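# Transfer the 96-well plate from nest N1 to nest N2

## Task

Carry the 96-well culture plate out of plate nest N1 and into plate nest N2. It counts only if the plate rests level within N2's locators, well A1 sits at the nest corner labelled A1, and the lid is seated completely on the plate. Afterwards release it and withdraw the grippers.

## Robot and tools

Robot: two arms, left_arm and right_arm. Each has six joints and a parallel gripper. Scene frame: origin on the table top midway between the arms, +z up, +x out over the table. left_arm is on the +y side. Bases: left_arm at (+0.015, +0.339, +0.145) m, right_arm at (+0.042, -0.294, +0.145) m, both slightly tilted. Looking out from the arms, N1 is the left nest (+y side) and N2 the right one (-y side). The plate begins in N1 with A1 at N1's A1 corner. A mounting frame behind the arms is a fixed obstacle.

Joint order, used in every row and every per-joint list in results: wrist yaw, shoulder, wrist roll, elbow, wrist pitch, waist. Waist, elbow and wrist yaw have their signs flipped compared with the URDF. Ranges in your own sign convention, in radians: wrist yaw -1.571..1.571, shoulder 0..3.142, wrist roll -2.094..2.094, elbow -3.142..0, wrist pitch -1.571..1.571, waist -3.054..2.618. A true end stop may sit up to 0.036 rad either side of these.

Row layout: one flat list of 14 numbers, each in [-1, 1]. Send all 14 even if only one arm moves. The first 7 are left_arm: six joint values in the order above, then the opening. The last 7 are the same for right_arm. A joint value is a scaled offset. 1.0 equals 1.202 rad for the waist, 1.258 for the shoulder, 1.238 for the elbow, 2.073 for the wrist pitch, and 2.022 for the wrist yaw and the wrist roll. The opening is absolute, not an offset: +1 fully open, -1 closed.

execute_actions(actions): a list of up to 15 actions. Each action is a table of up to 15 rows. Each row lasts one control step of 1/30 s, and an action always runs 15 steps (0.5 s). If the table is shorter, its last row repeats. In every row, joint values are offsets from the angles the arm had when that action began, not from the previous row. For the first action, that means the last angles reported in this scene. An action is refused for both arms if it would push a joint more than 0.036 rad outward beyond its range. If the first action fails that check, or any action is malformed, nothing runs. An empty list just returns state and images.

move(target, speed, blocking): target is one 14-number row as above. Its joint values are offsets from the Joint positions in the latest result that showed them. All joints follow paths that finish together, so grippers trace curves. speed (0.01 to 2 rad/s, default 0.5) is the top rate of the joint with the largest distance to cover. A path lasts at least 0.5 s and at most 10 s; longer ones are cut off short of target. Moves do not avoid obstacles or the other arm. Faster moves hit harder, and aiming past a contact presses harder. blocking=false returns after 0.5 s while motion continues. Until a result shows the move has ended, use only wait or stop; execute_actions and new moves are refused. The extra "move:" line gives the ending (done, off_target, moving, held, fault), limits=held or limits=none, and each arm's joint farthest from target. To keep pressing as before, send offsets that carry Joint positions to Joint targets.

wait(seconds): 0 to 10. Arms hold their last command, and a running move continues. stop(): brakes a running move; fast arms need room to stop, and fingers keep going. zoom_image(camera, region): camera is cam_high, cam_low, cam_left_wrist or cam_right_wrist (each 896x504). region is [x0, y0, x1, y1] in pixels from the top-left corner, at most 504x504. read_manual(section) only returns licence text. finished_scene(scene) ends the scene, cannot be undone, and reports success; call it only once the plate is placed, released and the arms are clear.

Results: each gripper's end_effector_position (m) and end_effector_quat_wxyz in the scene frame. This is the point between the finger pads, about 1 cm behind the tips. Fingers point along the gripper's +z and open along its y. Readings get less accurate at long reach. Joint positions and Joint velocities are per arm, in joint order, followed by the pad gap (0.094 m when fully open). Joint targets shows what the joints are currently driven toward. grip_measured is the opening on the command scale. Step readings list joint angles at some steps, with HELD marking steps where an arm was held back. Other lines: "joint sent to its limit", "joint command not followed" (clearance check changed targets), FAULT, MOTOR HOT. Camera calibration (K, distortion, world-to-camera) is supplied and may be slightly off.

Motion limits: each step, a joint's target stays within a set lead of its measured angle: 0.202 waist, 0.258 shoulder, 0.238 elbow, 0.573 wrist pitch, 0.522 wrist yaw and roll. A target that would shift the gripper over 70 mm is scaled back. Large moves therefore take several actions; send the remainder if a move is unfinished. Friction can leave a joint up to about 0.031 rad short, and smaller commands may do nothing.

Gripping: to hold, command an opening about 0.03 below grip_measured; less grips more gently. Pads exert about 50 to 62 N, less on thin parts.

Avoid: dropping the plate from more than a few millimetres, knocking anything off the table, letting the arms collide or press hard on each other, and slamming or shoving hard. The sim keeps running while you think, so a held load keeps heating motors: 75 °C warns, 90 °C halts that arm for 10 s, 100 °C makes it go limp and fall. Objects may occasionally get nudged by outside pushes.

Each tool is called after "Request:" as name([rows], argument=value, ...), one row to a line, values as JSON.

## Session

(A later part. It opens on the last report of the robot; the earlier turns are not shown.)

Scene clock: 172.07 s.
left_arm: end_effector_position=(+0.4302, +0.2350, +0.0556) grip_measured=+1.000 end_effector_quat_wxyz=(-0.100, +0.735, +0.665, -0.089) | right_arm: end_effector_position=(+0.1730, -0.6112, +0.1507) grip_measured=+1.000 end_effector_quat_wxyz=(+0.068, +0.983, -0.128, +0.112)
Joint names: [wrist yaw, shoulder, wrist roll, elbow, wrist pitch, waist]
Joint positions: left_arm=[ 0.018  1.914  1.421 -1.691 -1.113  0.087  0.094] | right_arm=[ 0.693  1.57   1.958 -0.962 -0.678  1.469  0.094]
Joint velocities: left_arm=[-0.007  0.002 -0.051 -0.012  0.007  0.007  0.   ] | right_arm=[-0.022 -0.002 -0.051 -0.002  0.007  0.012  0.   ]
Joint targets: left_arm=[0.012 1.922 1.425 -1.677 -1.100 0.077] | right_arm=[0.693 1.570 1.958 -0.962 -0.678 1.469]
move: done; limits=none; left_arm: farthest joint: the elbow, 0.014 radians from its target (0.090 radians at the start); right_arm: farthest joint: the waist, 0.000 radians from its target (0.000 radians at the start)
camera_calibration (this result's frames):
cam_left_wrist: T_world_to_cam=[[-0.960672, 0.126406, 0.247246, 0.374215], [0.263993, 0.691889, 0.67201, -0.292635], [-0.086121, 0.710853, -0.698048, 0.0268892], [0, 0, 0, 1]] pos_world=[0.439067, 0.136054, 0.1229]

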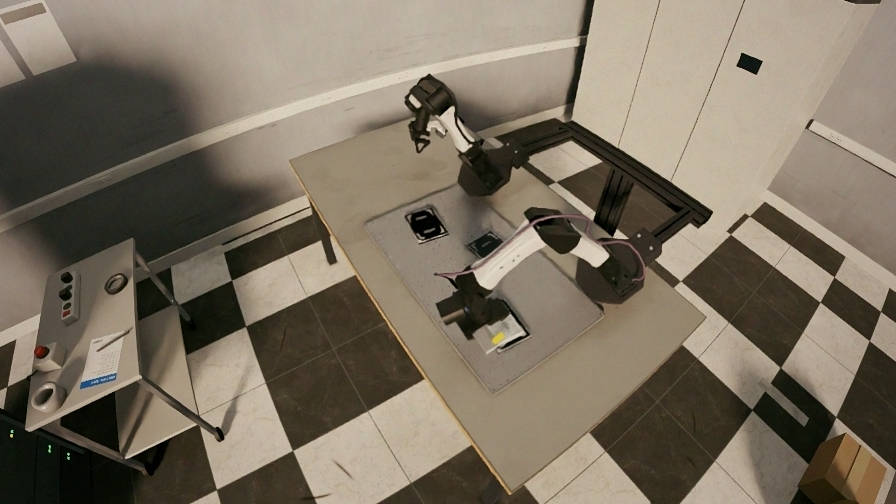

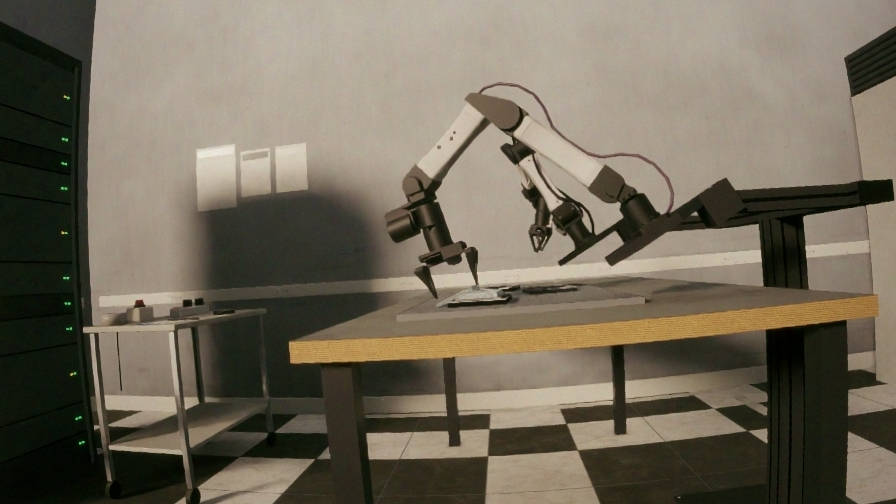

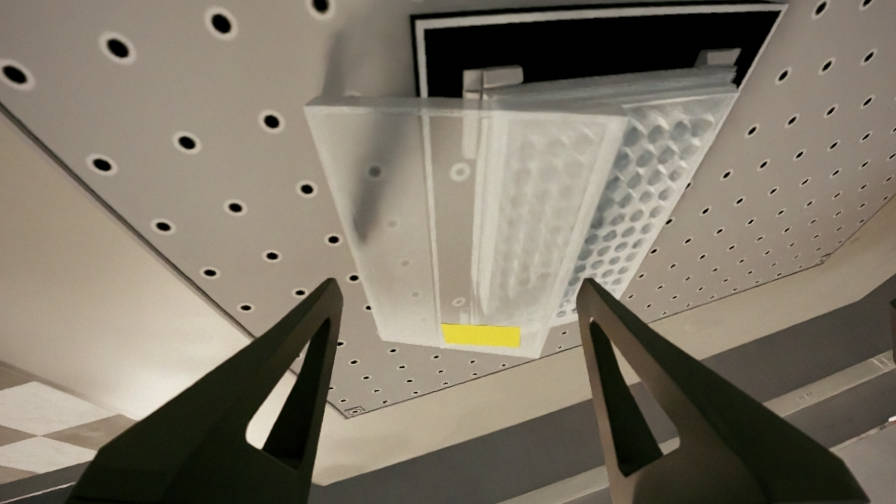

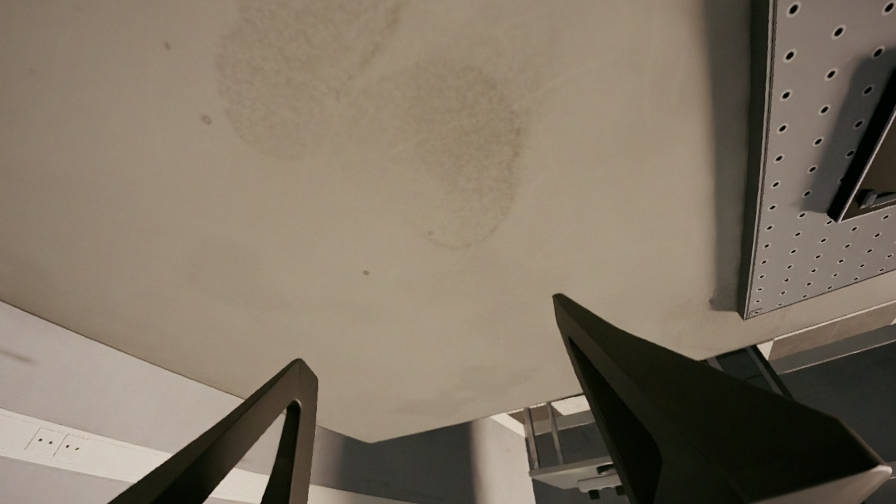

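Request:
move(target=[-0.003,0.012,0.002,0.0436,0.0294,-0.008,1,0,0,0,0,0,0,1], speed=0.1)

Request:
zoom_image(camera="cam_low", region=[410,255,520,315])

Scene clock: 177.03 s.
left_arm: end_effector_position=(+0.4279, +0.2350, +0.0465) grip_measured=+1.000 end_effector_quat_wxyz=(-0.095, +0.735, +0.665, -0.087) | right_arm: end_effector_position=(+0.1730, -0.6112, +0.1507) grip_measured=+1.000 end_effector_quat_wxyz=(+0.068, +0.983, -0.128, +0.112)
Joint names: [wrist yaw, shoulder, wrist roll, elbow, wrist pitch, waist]
Joint positions: left_arm=[ 0.017  1.914  1.421 -1.653 -1.065  0.087  0.094] | right_arm=[ 0.693  1.57   1.958 -0.962 -0.678  1.469  0.094]
Joint velocities: left_arm=[ 0.022 -0.012  0.007  0.017 -0.037  0.002  0.   ] | right_arm=[-0.037  0.002 -0.051  0.017  0.037  0.012  0.   ]
Joint targets: left_arm=[0.011 1.930 1.425 -1.637 -1.052 0.077] | right_arm=[0.693 1.570 1.958 -0.962 -0.678 1.469]
move: done; limits=none; left_arm: farthest joint: the elbow, 0.016 radians from its target (0.054 radians at the start); right_arm: farthest joint: the waist, 0.000 radians from its target (0.000 radians at the start)
camera_calibration (this result's frames):
cam_left_wrist: T_world_to_cam=[[-0.963064, 0.126437, 0.23774, 0.375654], [0.257138, 0.693879, 0.672616, -0.283491], [-0.0799194, 0.708904, -0.700762, 0.0183124], [0, 0, 0, 1]] pos_world=[0.436138, 0.13623, 0.114205]

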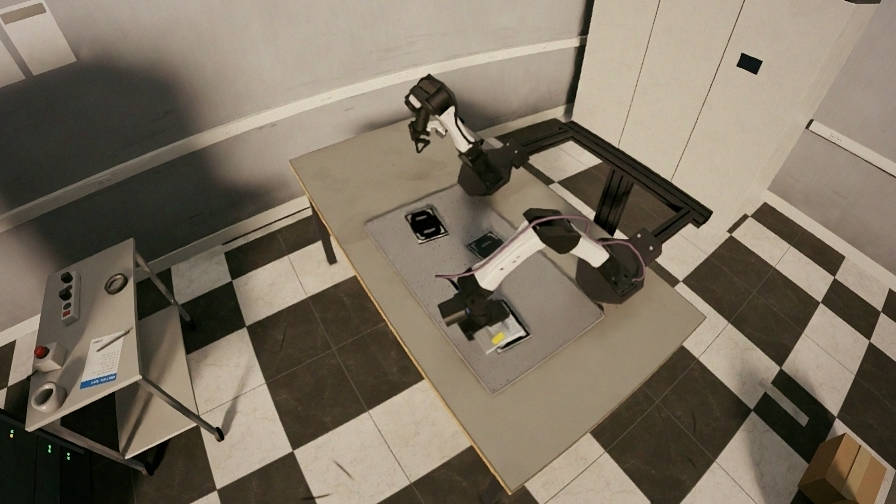

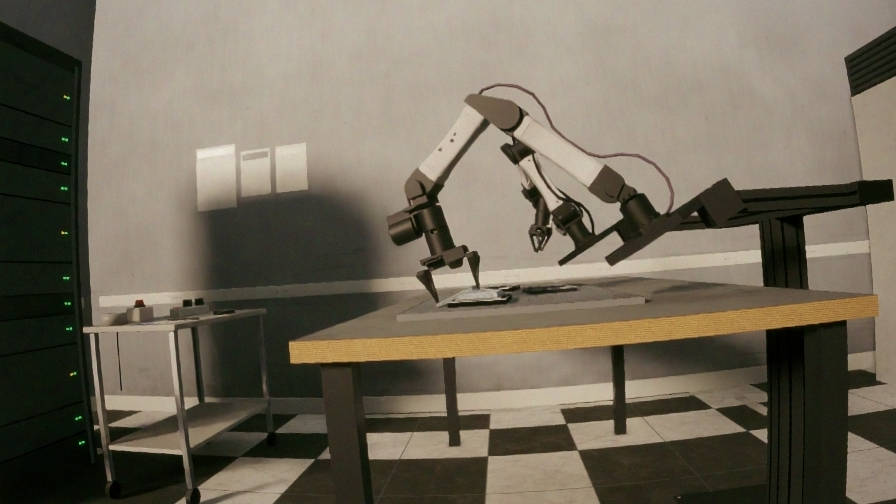

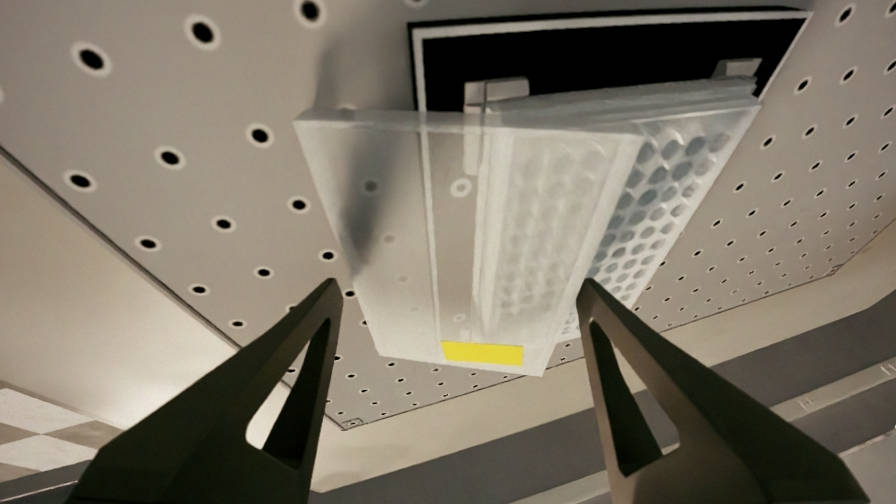

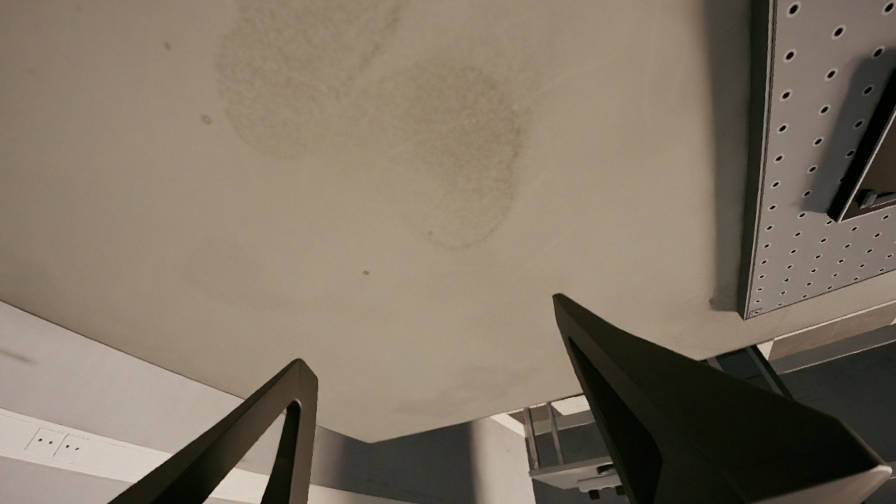

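Region (410, 255, 520, 315) of cam_low's 896x504 image, scaled by 4.582, with more detail than that image has; it fills the top 275 rows of this view, and the rest is white.

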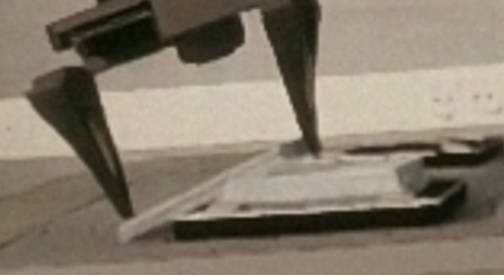

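Request:
move(target=[-0.003,0.094,0.002,-0.132,-0.074,-0.008,1,0,0,0,0,0,0,1], speed=0.1)

Request:
zoom_image(camera="cam_low", region=[410,255,520,315])

Scene clock: 184.07 s.
left_arm: end_effector_position=(+0.4284, +0.2347, +0.0437) grip_measured=+1.000 end_effector_quat_wxyz=(-0.133, +0.731, +0.660, -0.112) | right_arm: end_effector_position=(+0.1730, -0.6112, +0.1507) grip_measured=+1.000 end_effector_quat_wxyz=(+0.068, +0.983, -0.128, +0.112)
Joint names: [wrist yaw, shoulder, wrist roll, elbow, wrist pitch, waist]
Joint positions: left_arm=[ 0.017  2.012  1.421 -1.799 -1.204  0.087  0.094] | right_arm=[ 0.693  1.57   1.958 -0.962 -0.678  1.469  0.094]
Joint velocities: left_arm=[ 0.022  0.007  0.022  0.007 -0.037  0.012  0.   ] | right_arm=[ 0.022  0.002  0.007  0.007 -0.007  0.017  0.   ]
Joint targets: left_arm=[0.011 2.033 1.425 -1.817 -1.219 0.077] | right_arm=[0.693 1.570 1.958 -0.962 -0.678 1.469]
move: done; limits=none; left_arm: farthest joint: the shoulder, 0.020 radians from its target (0.118 radians at the start); right_arm: farthest joint: the waist, 0.000 radians from its target (0.000 radians at the start)
camera_calibration (this result's frames):
cam_left_wrist: T_world_to_cam=[[-0.937548, 0.125177, 0.324553, 0.362473], [0.319665, 0.677978, 0.661937, -0.304104], [-0.13718, 0.724346, -0.675652, 0.0363878], [0, 0, 0, 1]] pos_world=[0.442039, 0.134445, 0.108242]

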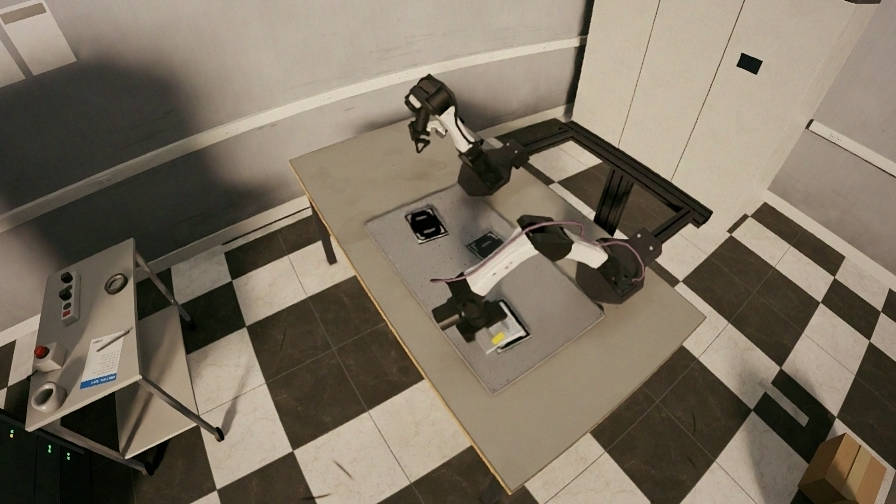

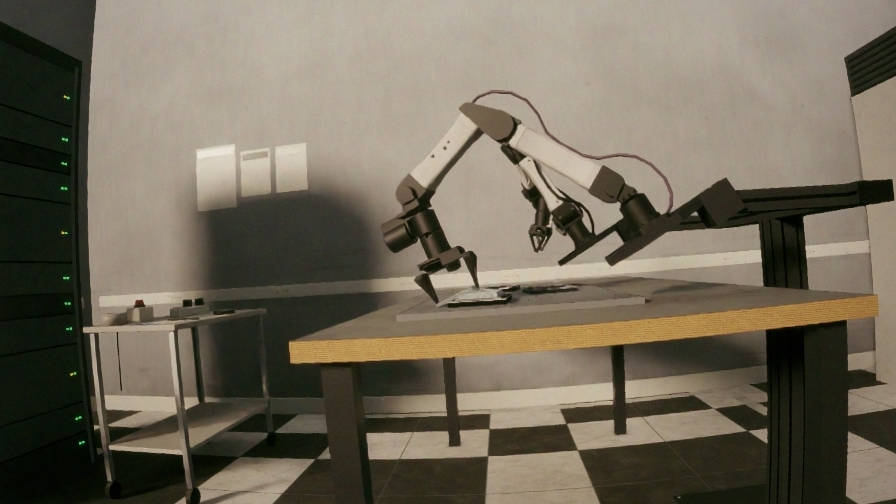

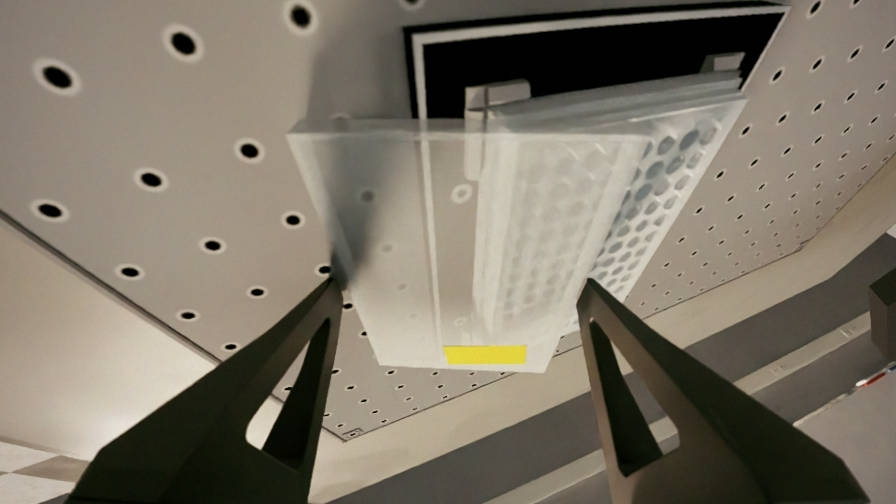

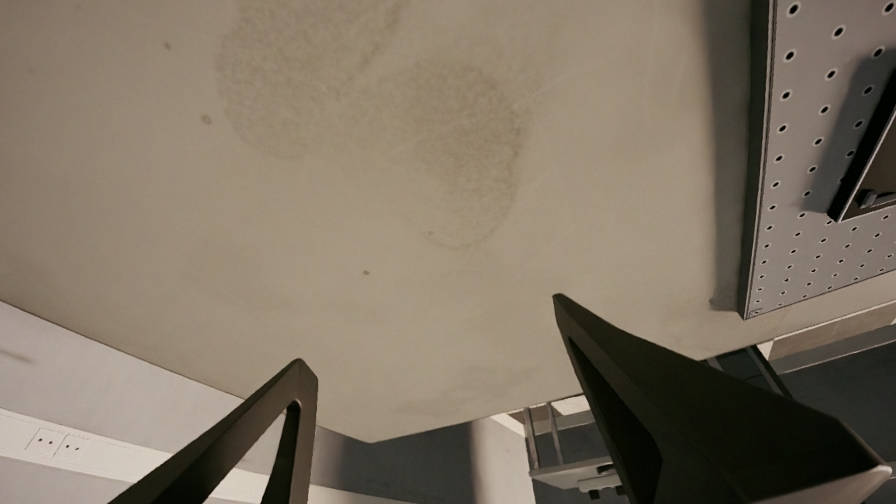

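Region (410, 255, 520, 315) of cam_low's 896x504 image, scaled by 4.582, with more detail than that image has; it fills the top 275 rows of this view, and the rest is white.

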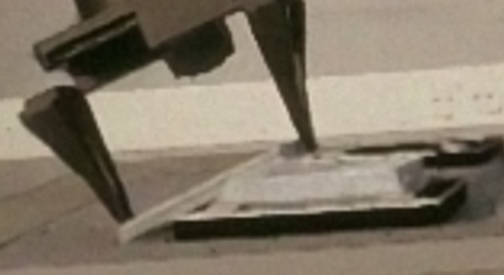

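Request:
move(target=[-0.003,0.006,0.002,0.025,0.015,-0.008,1,0,0,0,0,0,0,1], speed=0.05)

Request:
zoom_image(camera="cam_low", region=[410,255,520,315])

Scene clock: 190.53 s.
left_arm: end_effector_position=(+0.4279, +0.2348, +0.0431) grip_measured=+1.000 end_effector_quat_wxyz=(-0.133, +0.731, +0.660, -0.112) | right_arm: end_effector_position=(+0.1730, -0.6112, +0.1507) grip_measured=+1.000 end_effector_quat_wxyz=(+0.068, +0.983, -0.128, +0.112)
Joint names: [wrist yaw, shoulder, wrist roll, elbow, wrist pitch, waist]
Joint positions: left_arm=[ 0.017  2.012  1.421 -1.796 -1.202  0.087  0.094] | right_arm=[ 0.693  1.57   1.958 -0.962 -0.678  1.469  0.094]
Joint velocities: left_arm=[-0.022  0.012  0.037 -0.017 -0.051 -0.002  0.   ] | right_arm=[ 0.022  0.012  0.037 -0.002 -0.022  0.027  0.   ]
Joint targets: left_arm=[0.011 2.020 1.425 -1.768 -1.173 0.077] | right_arm=[0.693 1.570 1.958 -0.962 -0.678 1.469]
move: off_target (left_arm); limits=none; left_arm: farthest joint: the wrist pitch, 0.029 radians from its target (0.032 radians at the start); right_arm: farthest joint: the waist, 0.000 radians from its target (0.000 radians at the start)
camera_calibration (this result's frames):
cam_left_wrist: T_world_to_cam=[[-0.937302, 0.125158, 0.325269, 0.362042], [0.320183, 0.677845, 0.661823, -0.303776], [-0.137649, 0.724474, -0.675419, 0.0359916], [0, 0, 0, 1]] pos_world=[0.441561, 0.134525, 0.107594]

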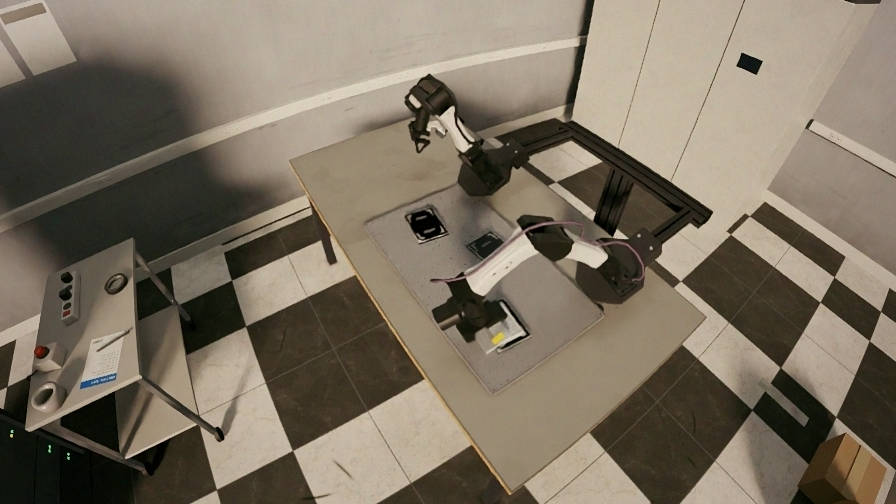

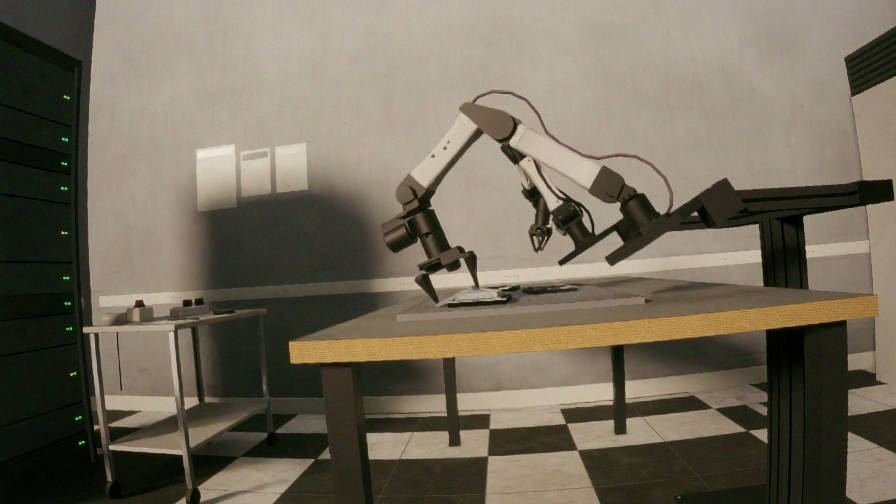

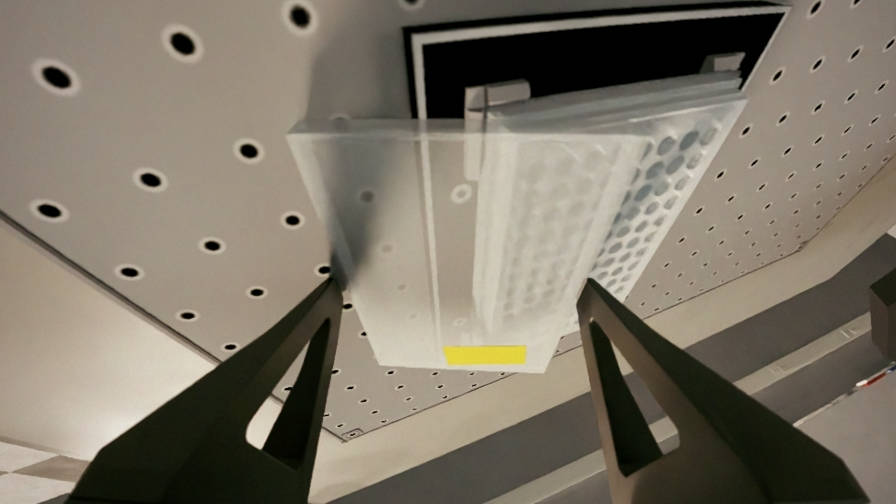

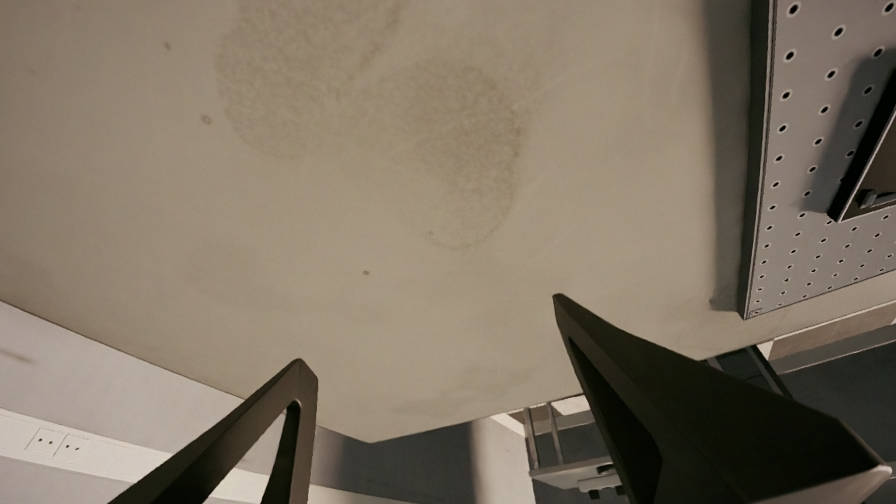

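Region (410, 255, 520, 315) of cam_low's 896x504 image, scaled by 4.582, with more detail than that image has; it fills the top 275 rows of this view, and the rest is white.

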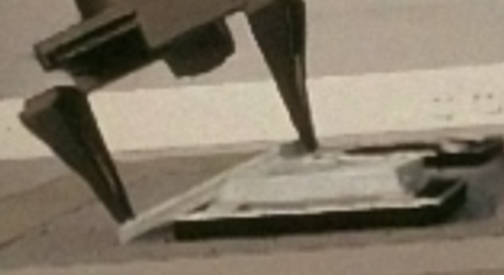

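Request:
move(target=[-0.003,0.006,0.002,0.034,0.022,-0.008,1,0,0,0,0,0,0,1], speed=0.05)

Request:
zoom_image(camera="cam_low", region=[410,255,520,315])

Scene clock: 194.27 s.
left_arm: end_effector_position=(+0.4276, +0.2348, +0.0425) grip_measured=+1.000 end_effector_quat_wxyz=(-0.131, +0.731, +0.660, -0.111) | right_arm: end_effector_position=(+0.1730, -0.6112, +0.1507) grip_measured=+1.000 end_effector_quat_wxyz=(+0.068, +0.983, -0.128, +0.112)
Joint names: [wrist yaw, shoulder, wrist roll, elbow, wrist pitch, waist]
Joint positions: left_arm=[ 0.017  2.008  1.421 -1.787 -1.193  0.087  0.094] | right_arm=[ 0.693  1.57   1.958 -0.962 -0.678  1.469  0.094]
Joint velocities: left_arm=[ 0.037 -0.002  0.037  0.007 -0.007 -0.007  0.   ] | right_arm=[ 0.037  0.007 -0.066  0.002  0.007  0.012  0.   ]
Joint targets: left_arm=[0.011 2.020 1.425 -1.754 -1.156 0.077] | right_arm=[0.693 1.570 1.958 -0.962 -0.678 1.469]
move: off_target (left_arm); limits=none; left_arm: farthest joint: the wrist pitch, 0.036 radians from its target (0.046 radians at the start); right_arm: farthest joint: the waist, 0.000 radians from its target (0.000 radians at the start)
camera_calibration (this result's frames):
cam_left_wrist: T_world_to_cam=[[-0.938647, 0.125261, 0.321327, 0.362697], [0.31733, 0.678578, 0.662445, -0.302319], [-0.135067, 0.723769, -0.676694, 0.0346676], [0, 0, 0, 1]] pos_world=[0.441062, 0.134624, 0.107184]

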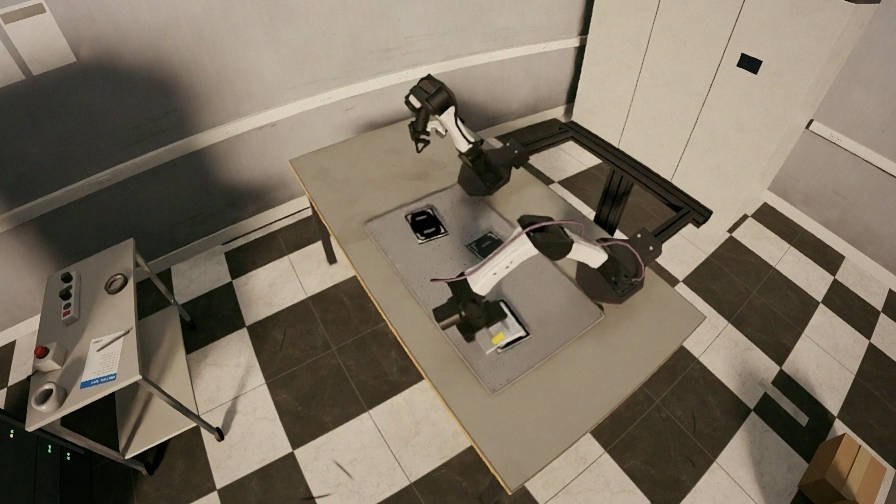

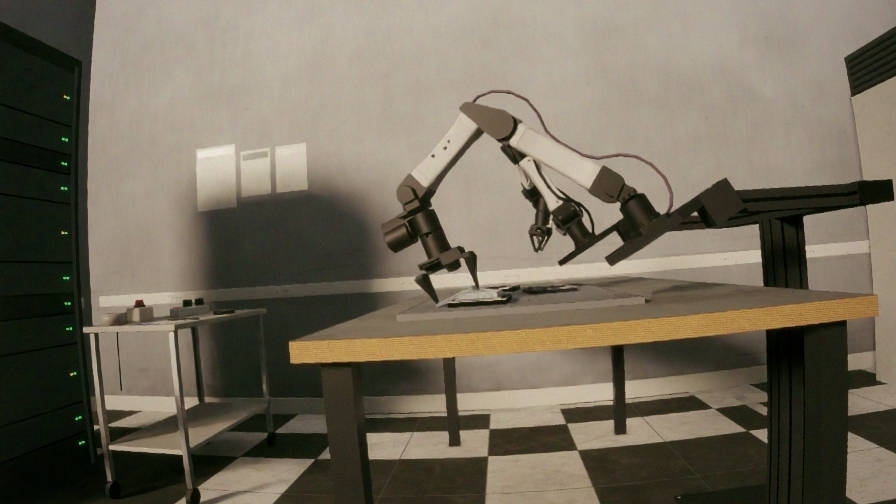

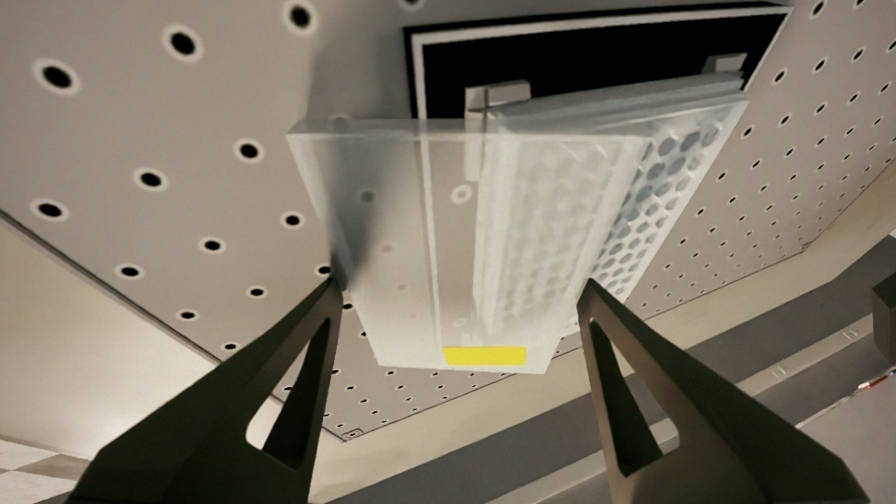

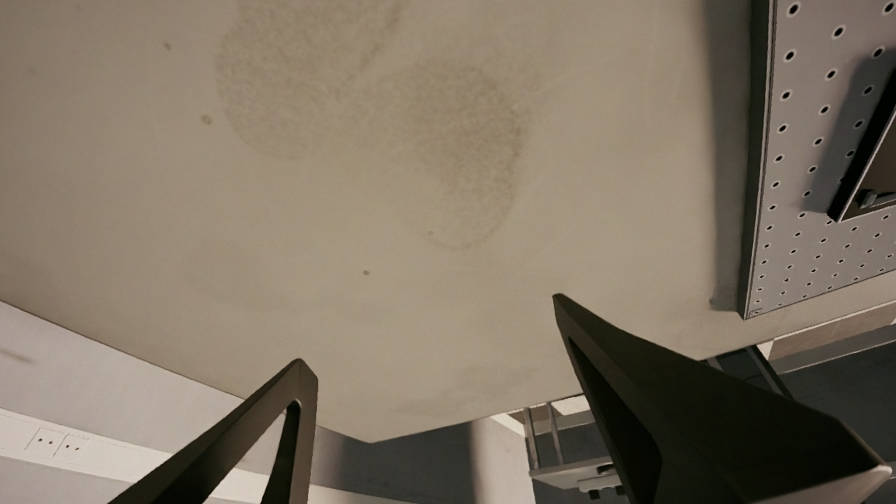

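Region (410, 255, 520, 315) of cam_low's 896x504 image, scaled by 4.582, with more detail than that image has; it fills the top 275 rows of this view, and the rest is white.

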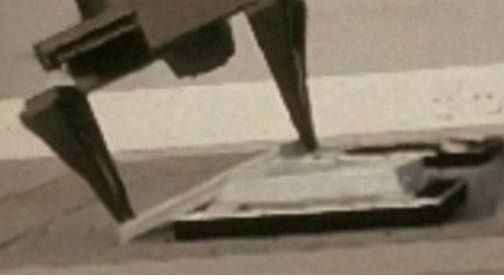

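Request:
execute_actions([
  [[0,0,0,-0.008,-0.004,0,0.88,0,0,0,0,0,0,1]],
  [[0,0,0,0,0,0,0.75,0,0,0,0,0,0,1]],
  [[0,0,0,0,0,0,0.75,0,0,0,0,0,0,1]],
])

Request:
zoom_image(camera="cam_low", region=[410,255,520,315])

Scene clock: 199.27 s.
left_arm: end_effector_position=(+0.4275, +0.2349, +0.0429) grip_measured=+0.787 end_effector_quat_wxyz=(-0.132, +0.731, +0.660, -0.111) | right_arm: end_effector_position=(+0.1730, -0.6112, +0.1507) grip_measured=+1.000 end_effector_quat_wxyz=(+0.068, +0.983, -0.128, +0.112)
Joint names: [wrist yaw, shoulder, wrist roll, elbow, wrist pitch, waist]
Joint positions: left_arm=[ 0.017  2.008  1.421 -1.787 -1.194  0.087  0.084] | right_arm=[ 0.693  1.57   1.958 -0.962 -0.678  1.469  0.094]
Joint velocities: left_arm=[ 0.051  0.012 -0.007 -0.002  0.022  0.002  0.001] | right_arm=[ 0.022 -0.007 -0.037 -0.002 -0.066  0.002  0.   ]
Joint targets: left_arm=[0.017 2.008 1.421 -1.787 -1.194 0.087] | right_arm=[0.693 1.570 1.958 -0.962 -0.678 1.469]
Step readings (joint positions; steps 1 to 15: 1st action; 16 to 30: 2nd action; 31 to 45: 3rd action):
0: left_arm=[0.017 2.008 1.421 -1.787 -1.193 0.087] | right_arm=[0.693 1.570 1.958 -0.962 -0.678 1.469]
1: left_arm=[0.017 2.008 1.421 -1.787 -1.193 0.087] | right_arm=[0.693 1.570 1.958 -0.962 -0.678 1.469]
2: left_arm=[0.017 2.008 1.421 -1.787 -1.194 0.087] | right_arm=[0.693 1.570 1.958 -0.962 -0.678 1.469]
4: left_arm=[0.017 2.008 1.421 -1.787 -1.194 0.087] | right_arm=[0.693 1.570 1.958 -0.962 -0.678 1.469]
8: left_arm=[0.017 2.008 1.421 -1.787 -1.194 0.087] | right_arm=[0.693 1.570 1.958 -0.962 -0.678 1.469]
15: left_arm=[0.017 2.008 1.421 -1.787 -1.194 0.087] | right_arm=[0.693 1.570 1.958 -0.962 -0.678 1.469]
16: left_arm=[0.017 2.008 1.421 -1.787 -1.194 0.087] | right_arm=[0.693 1.570 1.958 -0.962 -0.678 1.469]
17: left_arm=[0.017 2.008 1.421 -1.787 -1.194 0.087] | right_arm=[0.693 1.570 1.958 -0.962 -0.678 1.469]
19: left_arm=[0.017 2.008 1.421 -1.787 -1.194 0.087] | right_arm=[0.693 1.570 1.958 -0.962 -0.678 1.469]
23: left_arm=[0.017 2.008 1.421 -1.787 -1.194 0.087] | right_arm=[0.693 1.570 1.958 -0.962 -0.678 1.469]
30: left_arm=[0.017 2.008 1.421 -1.787 -1.194 0.087] | right_arm=[0.693 1.570 1.958 -0.962 -0.678 1.469]
31: left_arm=[0.017 2.008 1.421 -1.787 -1.194 0.087] | right_arm=[0.693 1.570 1.958 -0.962 -0.678 1.469]
32: left_arm=[0.017 2.008 1.421 -1.787 -1.194 0.087] | right_arm=[0.693 1.570 1.958 -0.962 -0.678 1.469]
34: left_arm=[0.017 2.008 1.421 -1.787 -1.194 0.087] | right_arm=[0.693 1.570 1.958 -0.962 -0.678 1.469]
38: left_arm=[0.017 2.008 1.421 -1.787 -1.194 0.087] | right_arm=[0.693 1.570 1.958 -0.962 -0.678 1.469]
45: Joint positions above
camera_calibration (this result's frames):
cam_left_wrist: T_world_to_cam=[[-0.938526, 0.125252, 0.321686, 0.362406], [0.31759, 0.678511, 0.662389, -0.30265], [-0.135302, 0.723833, -0.676579, 0.0349449], [0, 0, 0, 1]] pos_world=[0.440974, 0.134665, 0.107534]

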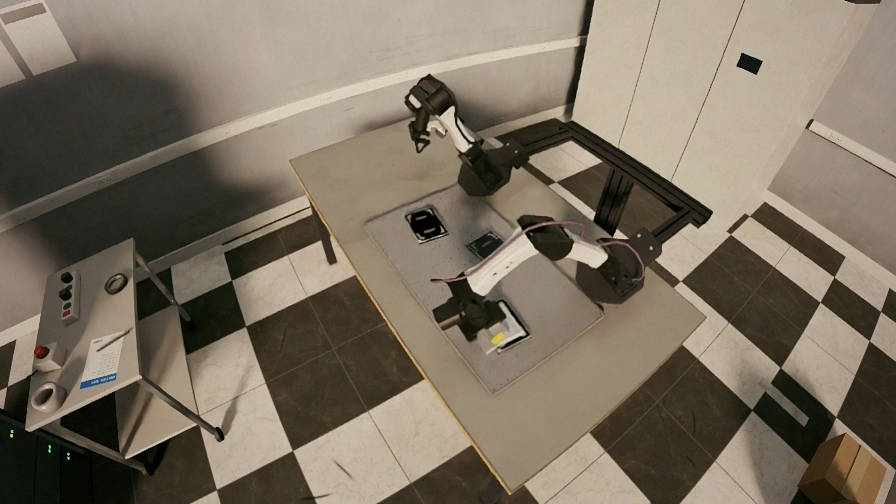

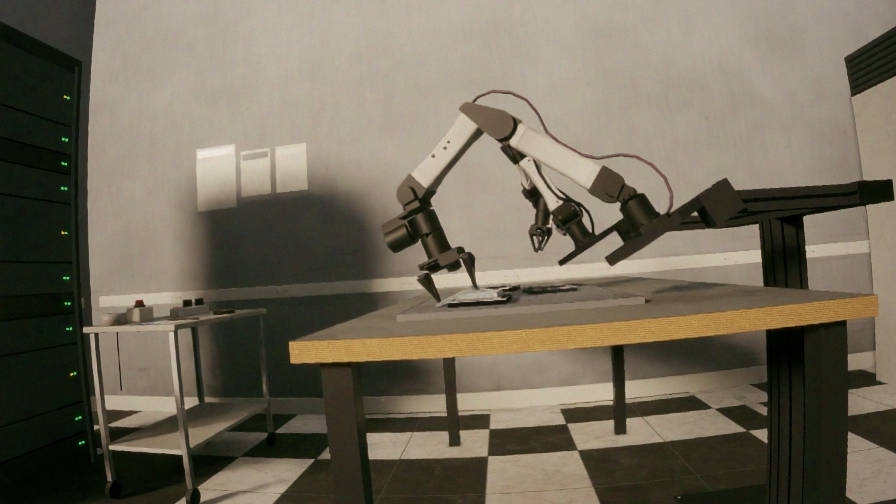

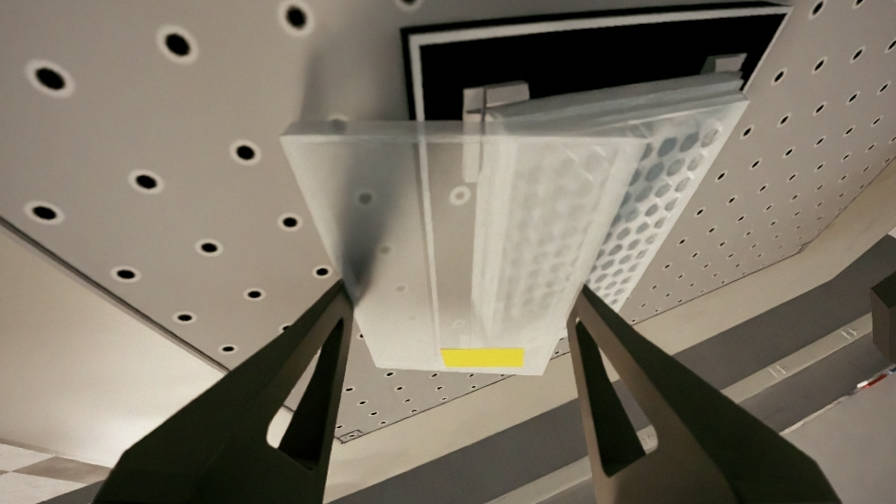

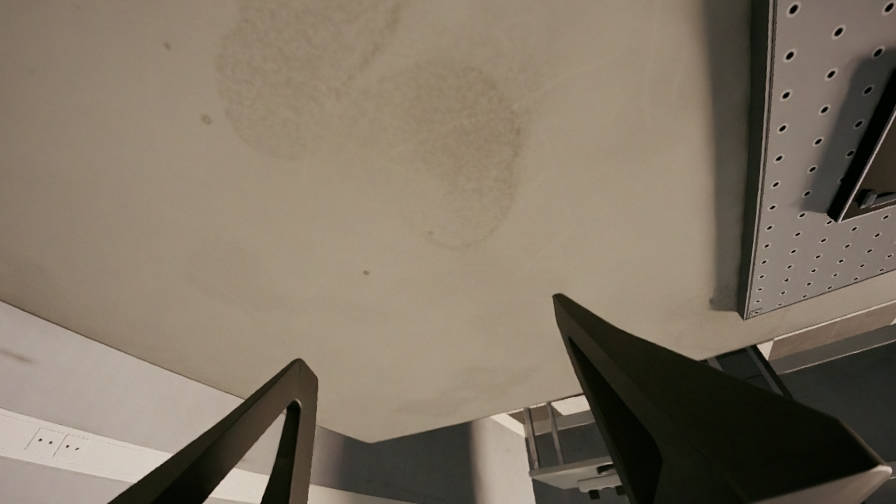

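Region (410, 255, 520, 315) of cam_low's 896x504 image, scaled by 4.582, with more detail than that image has; it fills the top 275 rows of this view, and the rest is white.

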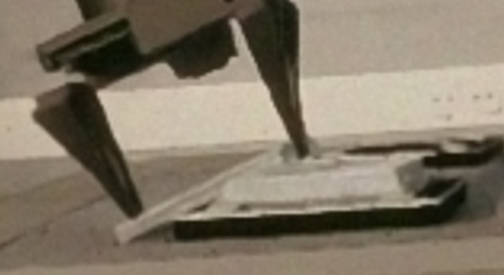

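Request:
move(target=[0,-0.058,0,-0.028,-0.043,0,0.72,0,0,0,0,0,0,1], speed=0.1)

Scene clock: 204.13 s.
left_arm: end_effector_position=(+0.4249, +0.2370, +0.0684) grip_measured=+0.787 end_effector_quat_wxyz=(-0.135, +0.731, +0.659, -0.114) | right_arm: end_effector_position=(+0.1730, -0.6112, +0.1507) grip_measured=+1.000 end_effector_quat_wxyz=(+0.068, +0.983, -0.128, +0.112)
Joint names: [wrist yaw, shoulder, wrist roll, elbow, wrist pitch, waist]
Joint positions: left_arm=[ 0.017  1.958  1.421 -1.802 -1.267  0.087  0.084] | right_arm=[ 0.693  1.57   1.958 -0.962 -0.678  1.469  0.094]
Joint velocities: left_arm=[-0.007 -0.002 -0.066  0.007 -0.007  0.022 -0.   ] | right_arm=[-0.007 -0.002 -0.051  0.012 -0.007 -0.007  0.   ]
Joint targets: left_arm=[0.017 1.935 1.421 -1.822 -1.283 0.087] | right_arm=[0.693 1.570 1.958 -0.962 -0.678 1.469]
move: off_target (left_arm); limits=none; left_arm: farthest joint: the shoulder, 0.023 radians from its target (0.072 radians at the start); right_arm: farthest joint: the waist, 0.000 radians from its target (0.000 radians at the start)
camera_calibration (this result's frames):
cam_left_wrist: T_world_to_cam=[[-0.935567, 0.125021, 0.330278, 0.349666], [0.32381, 0.676911, 0.661013, -0.322354], [-0.140928, 0.72537, -0.673779, 0.0521994], [0, 0, 0, 1]] pos_world=[0.438874, 0.136626, 0.132764]

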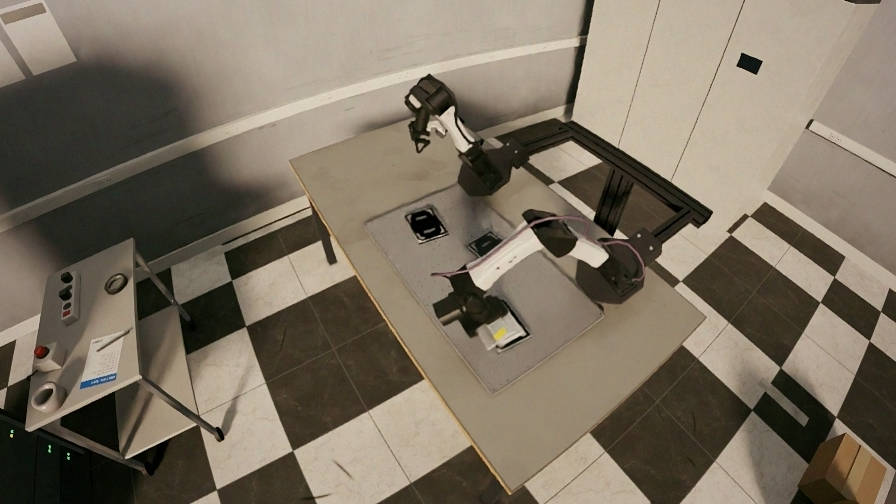

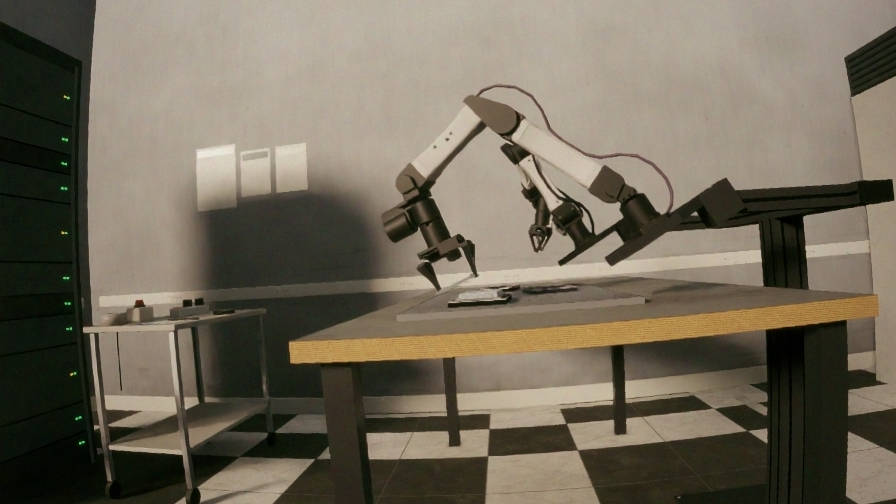

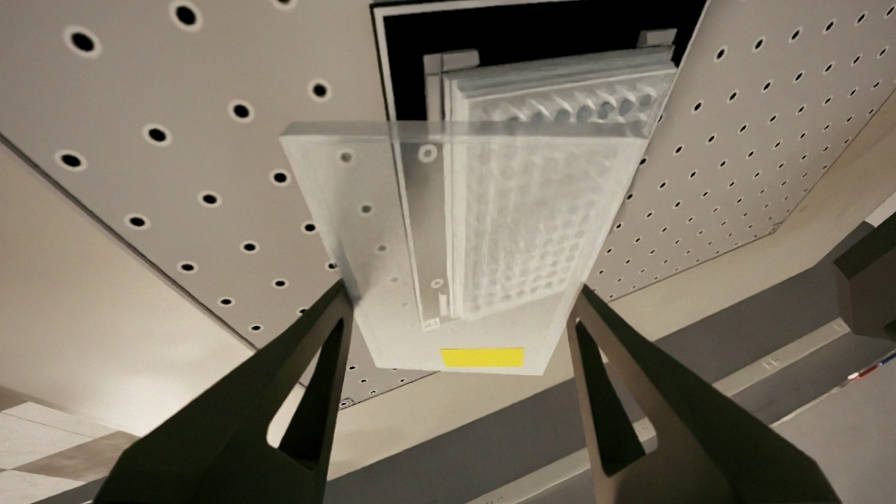

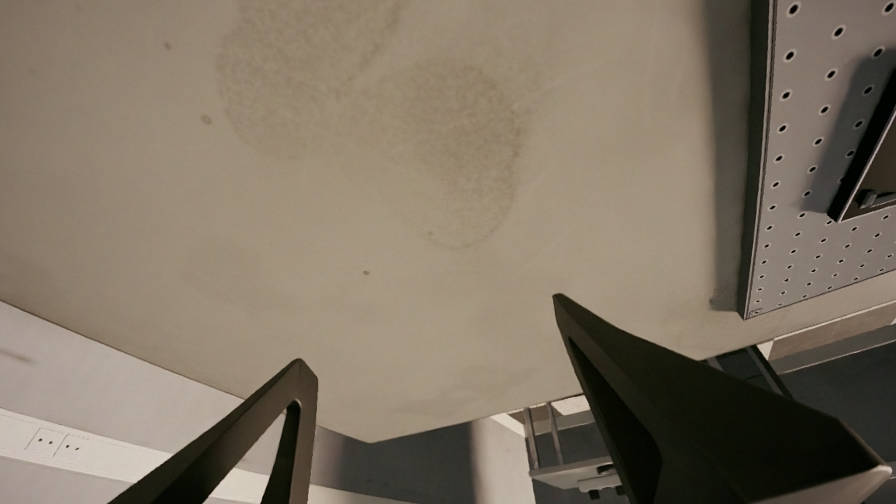

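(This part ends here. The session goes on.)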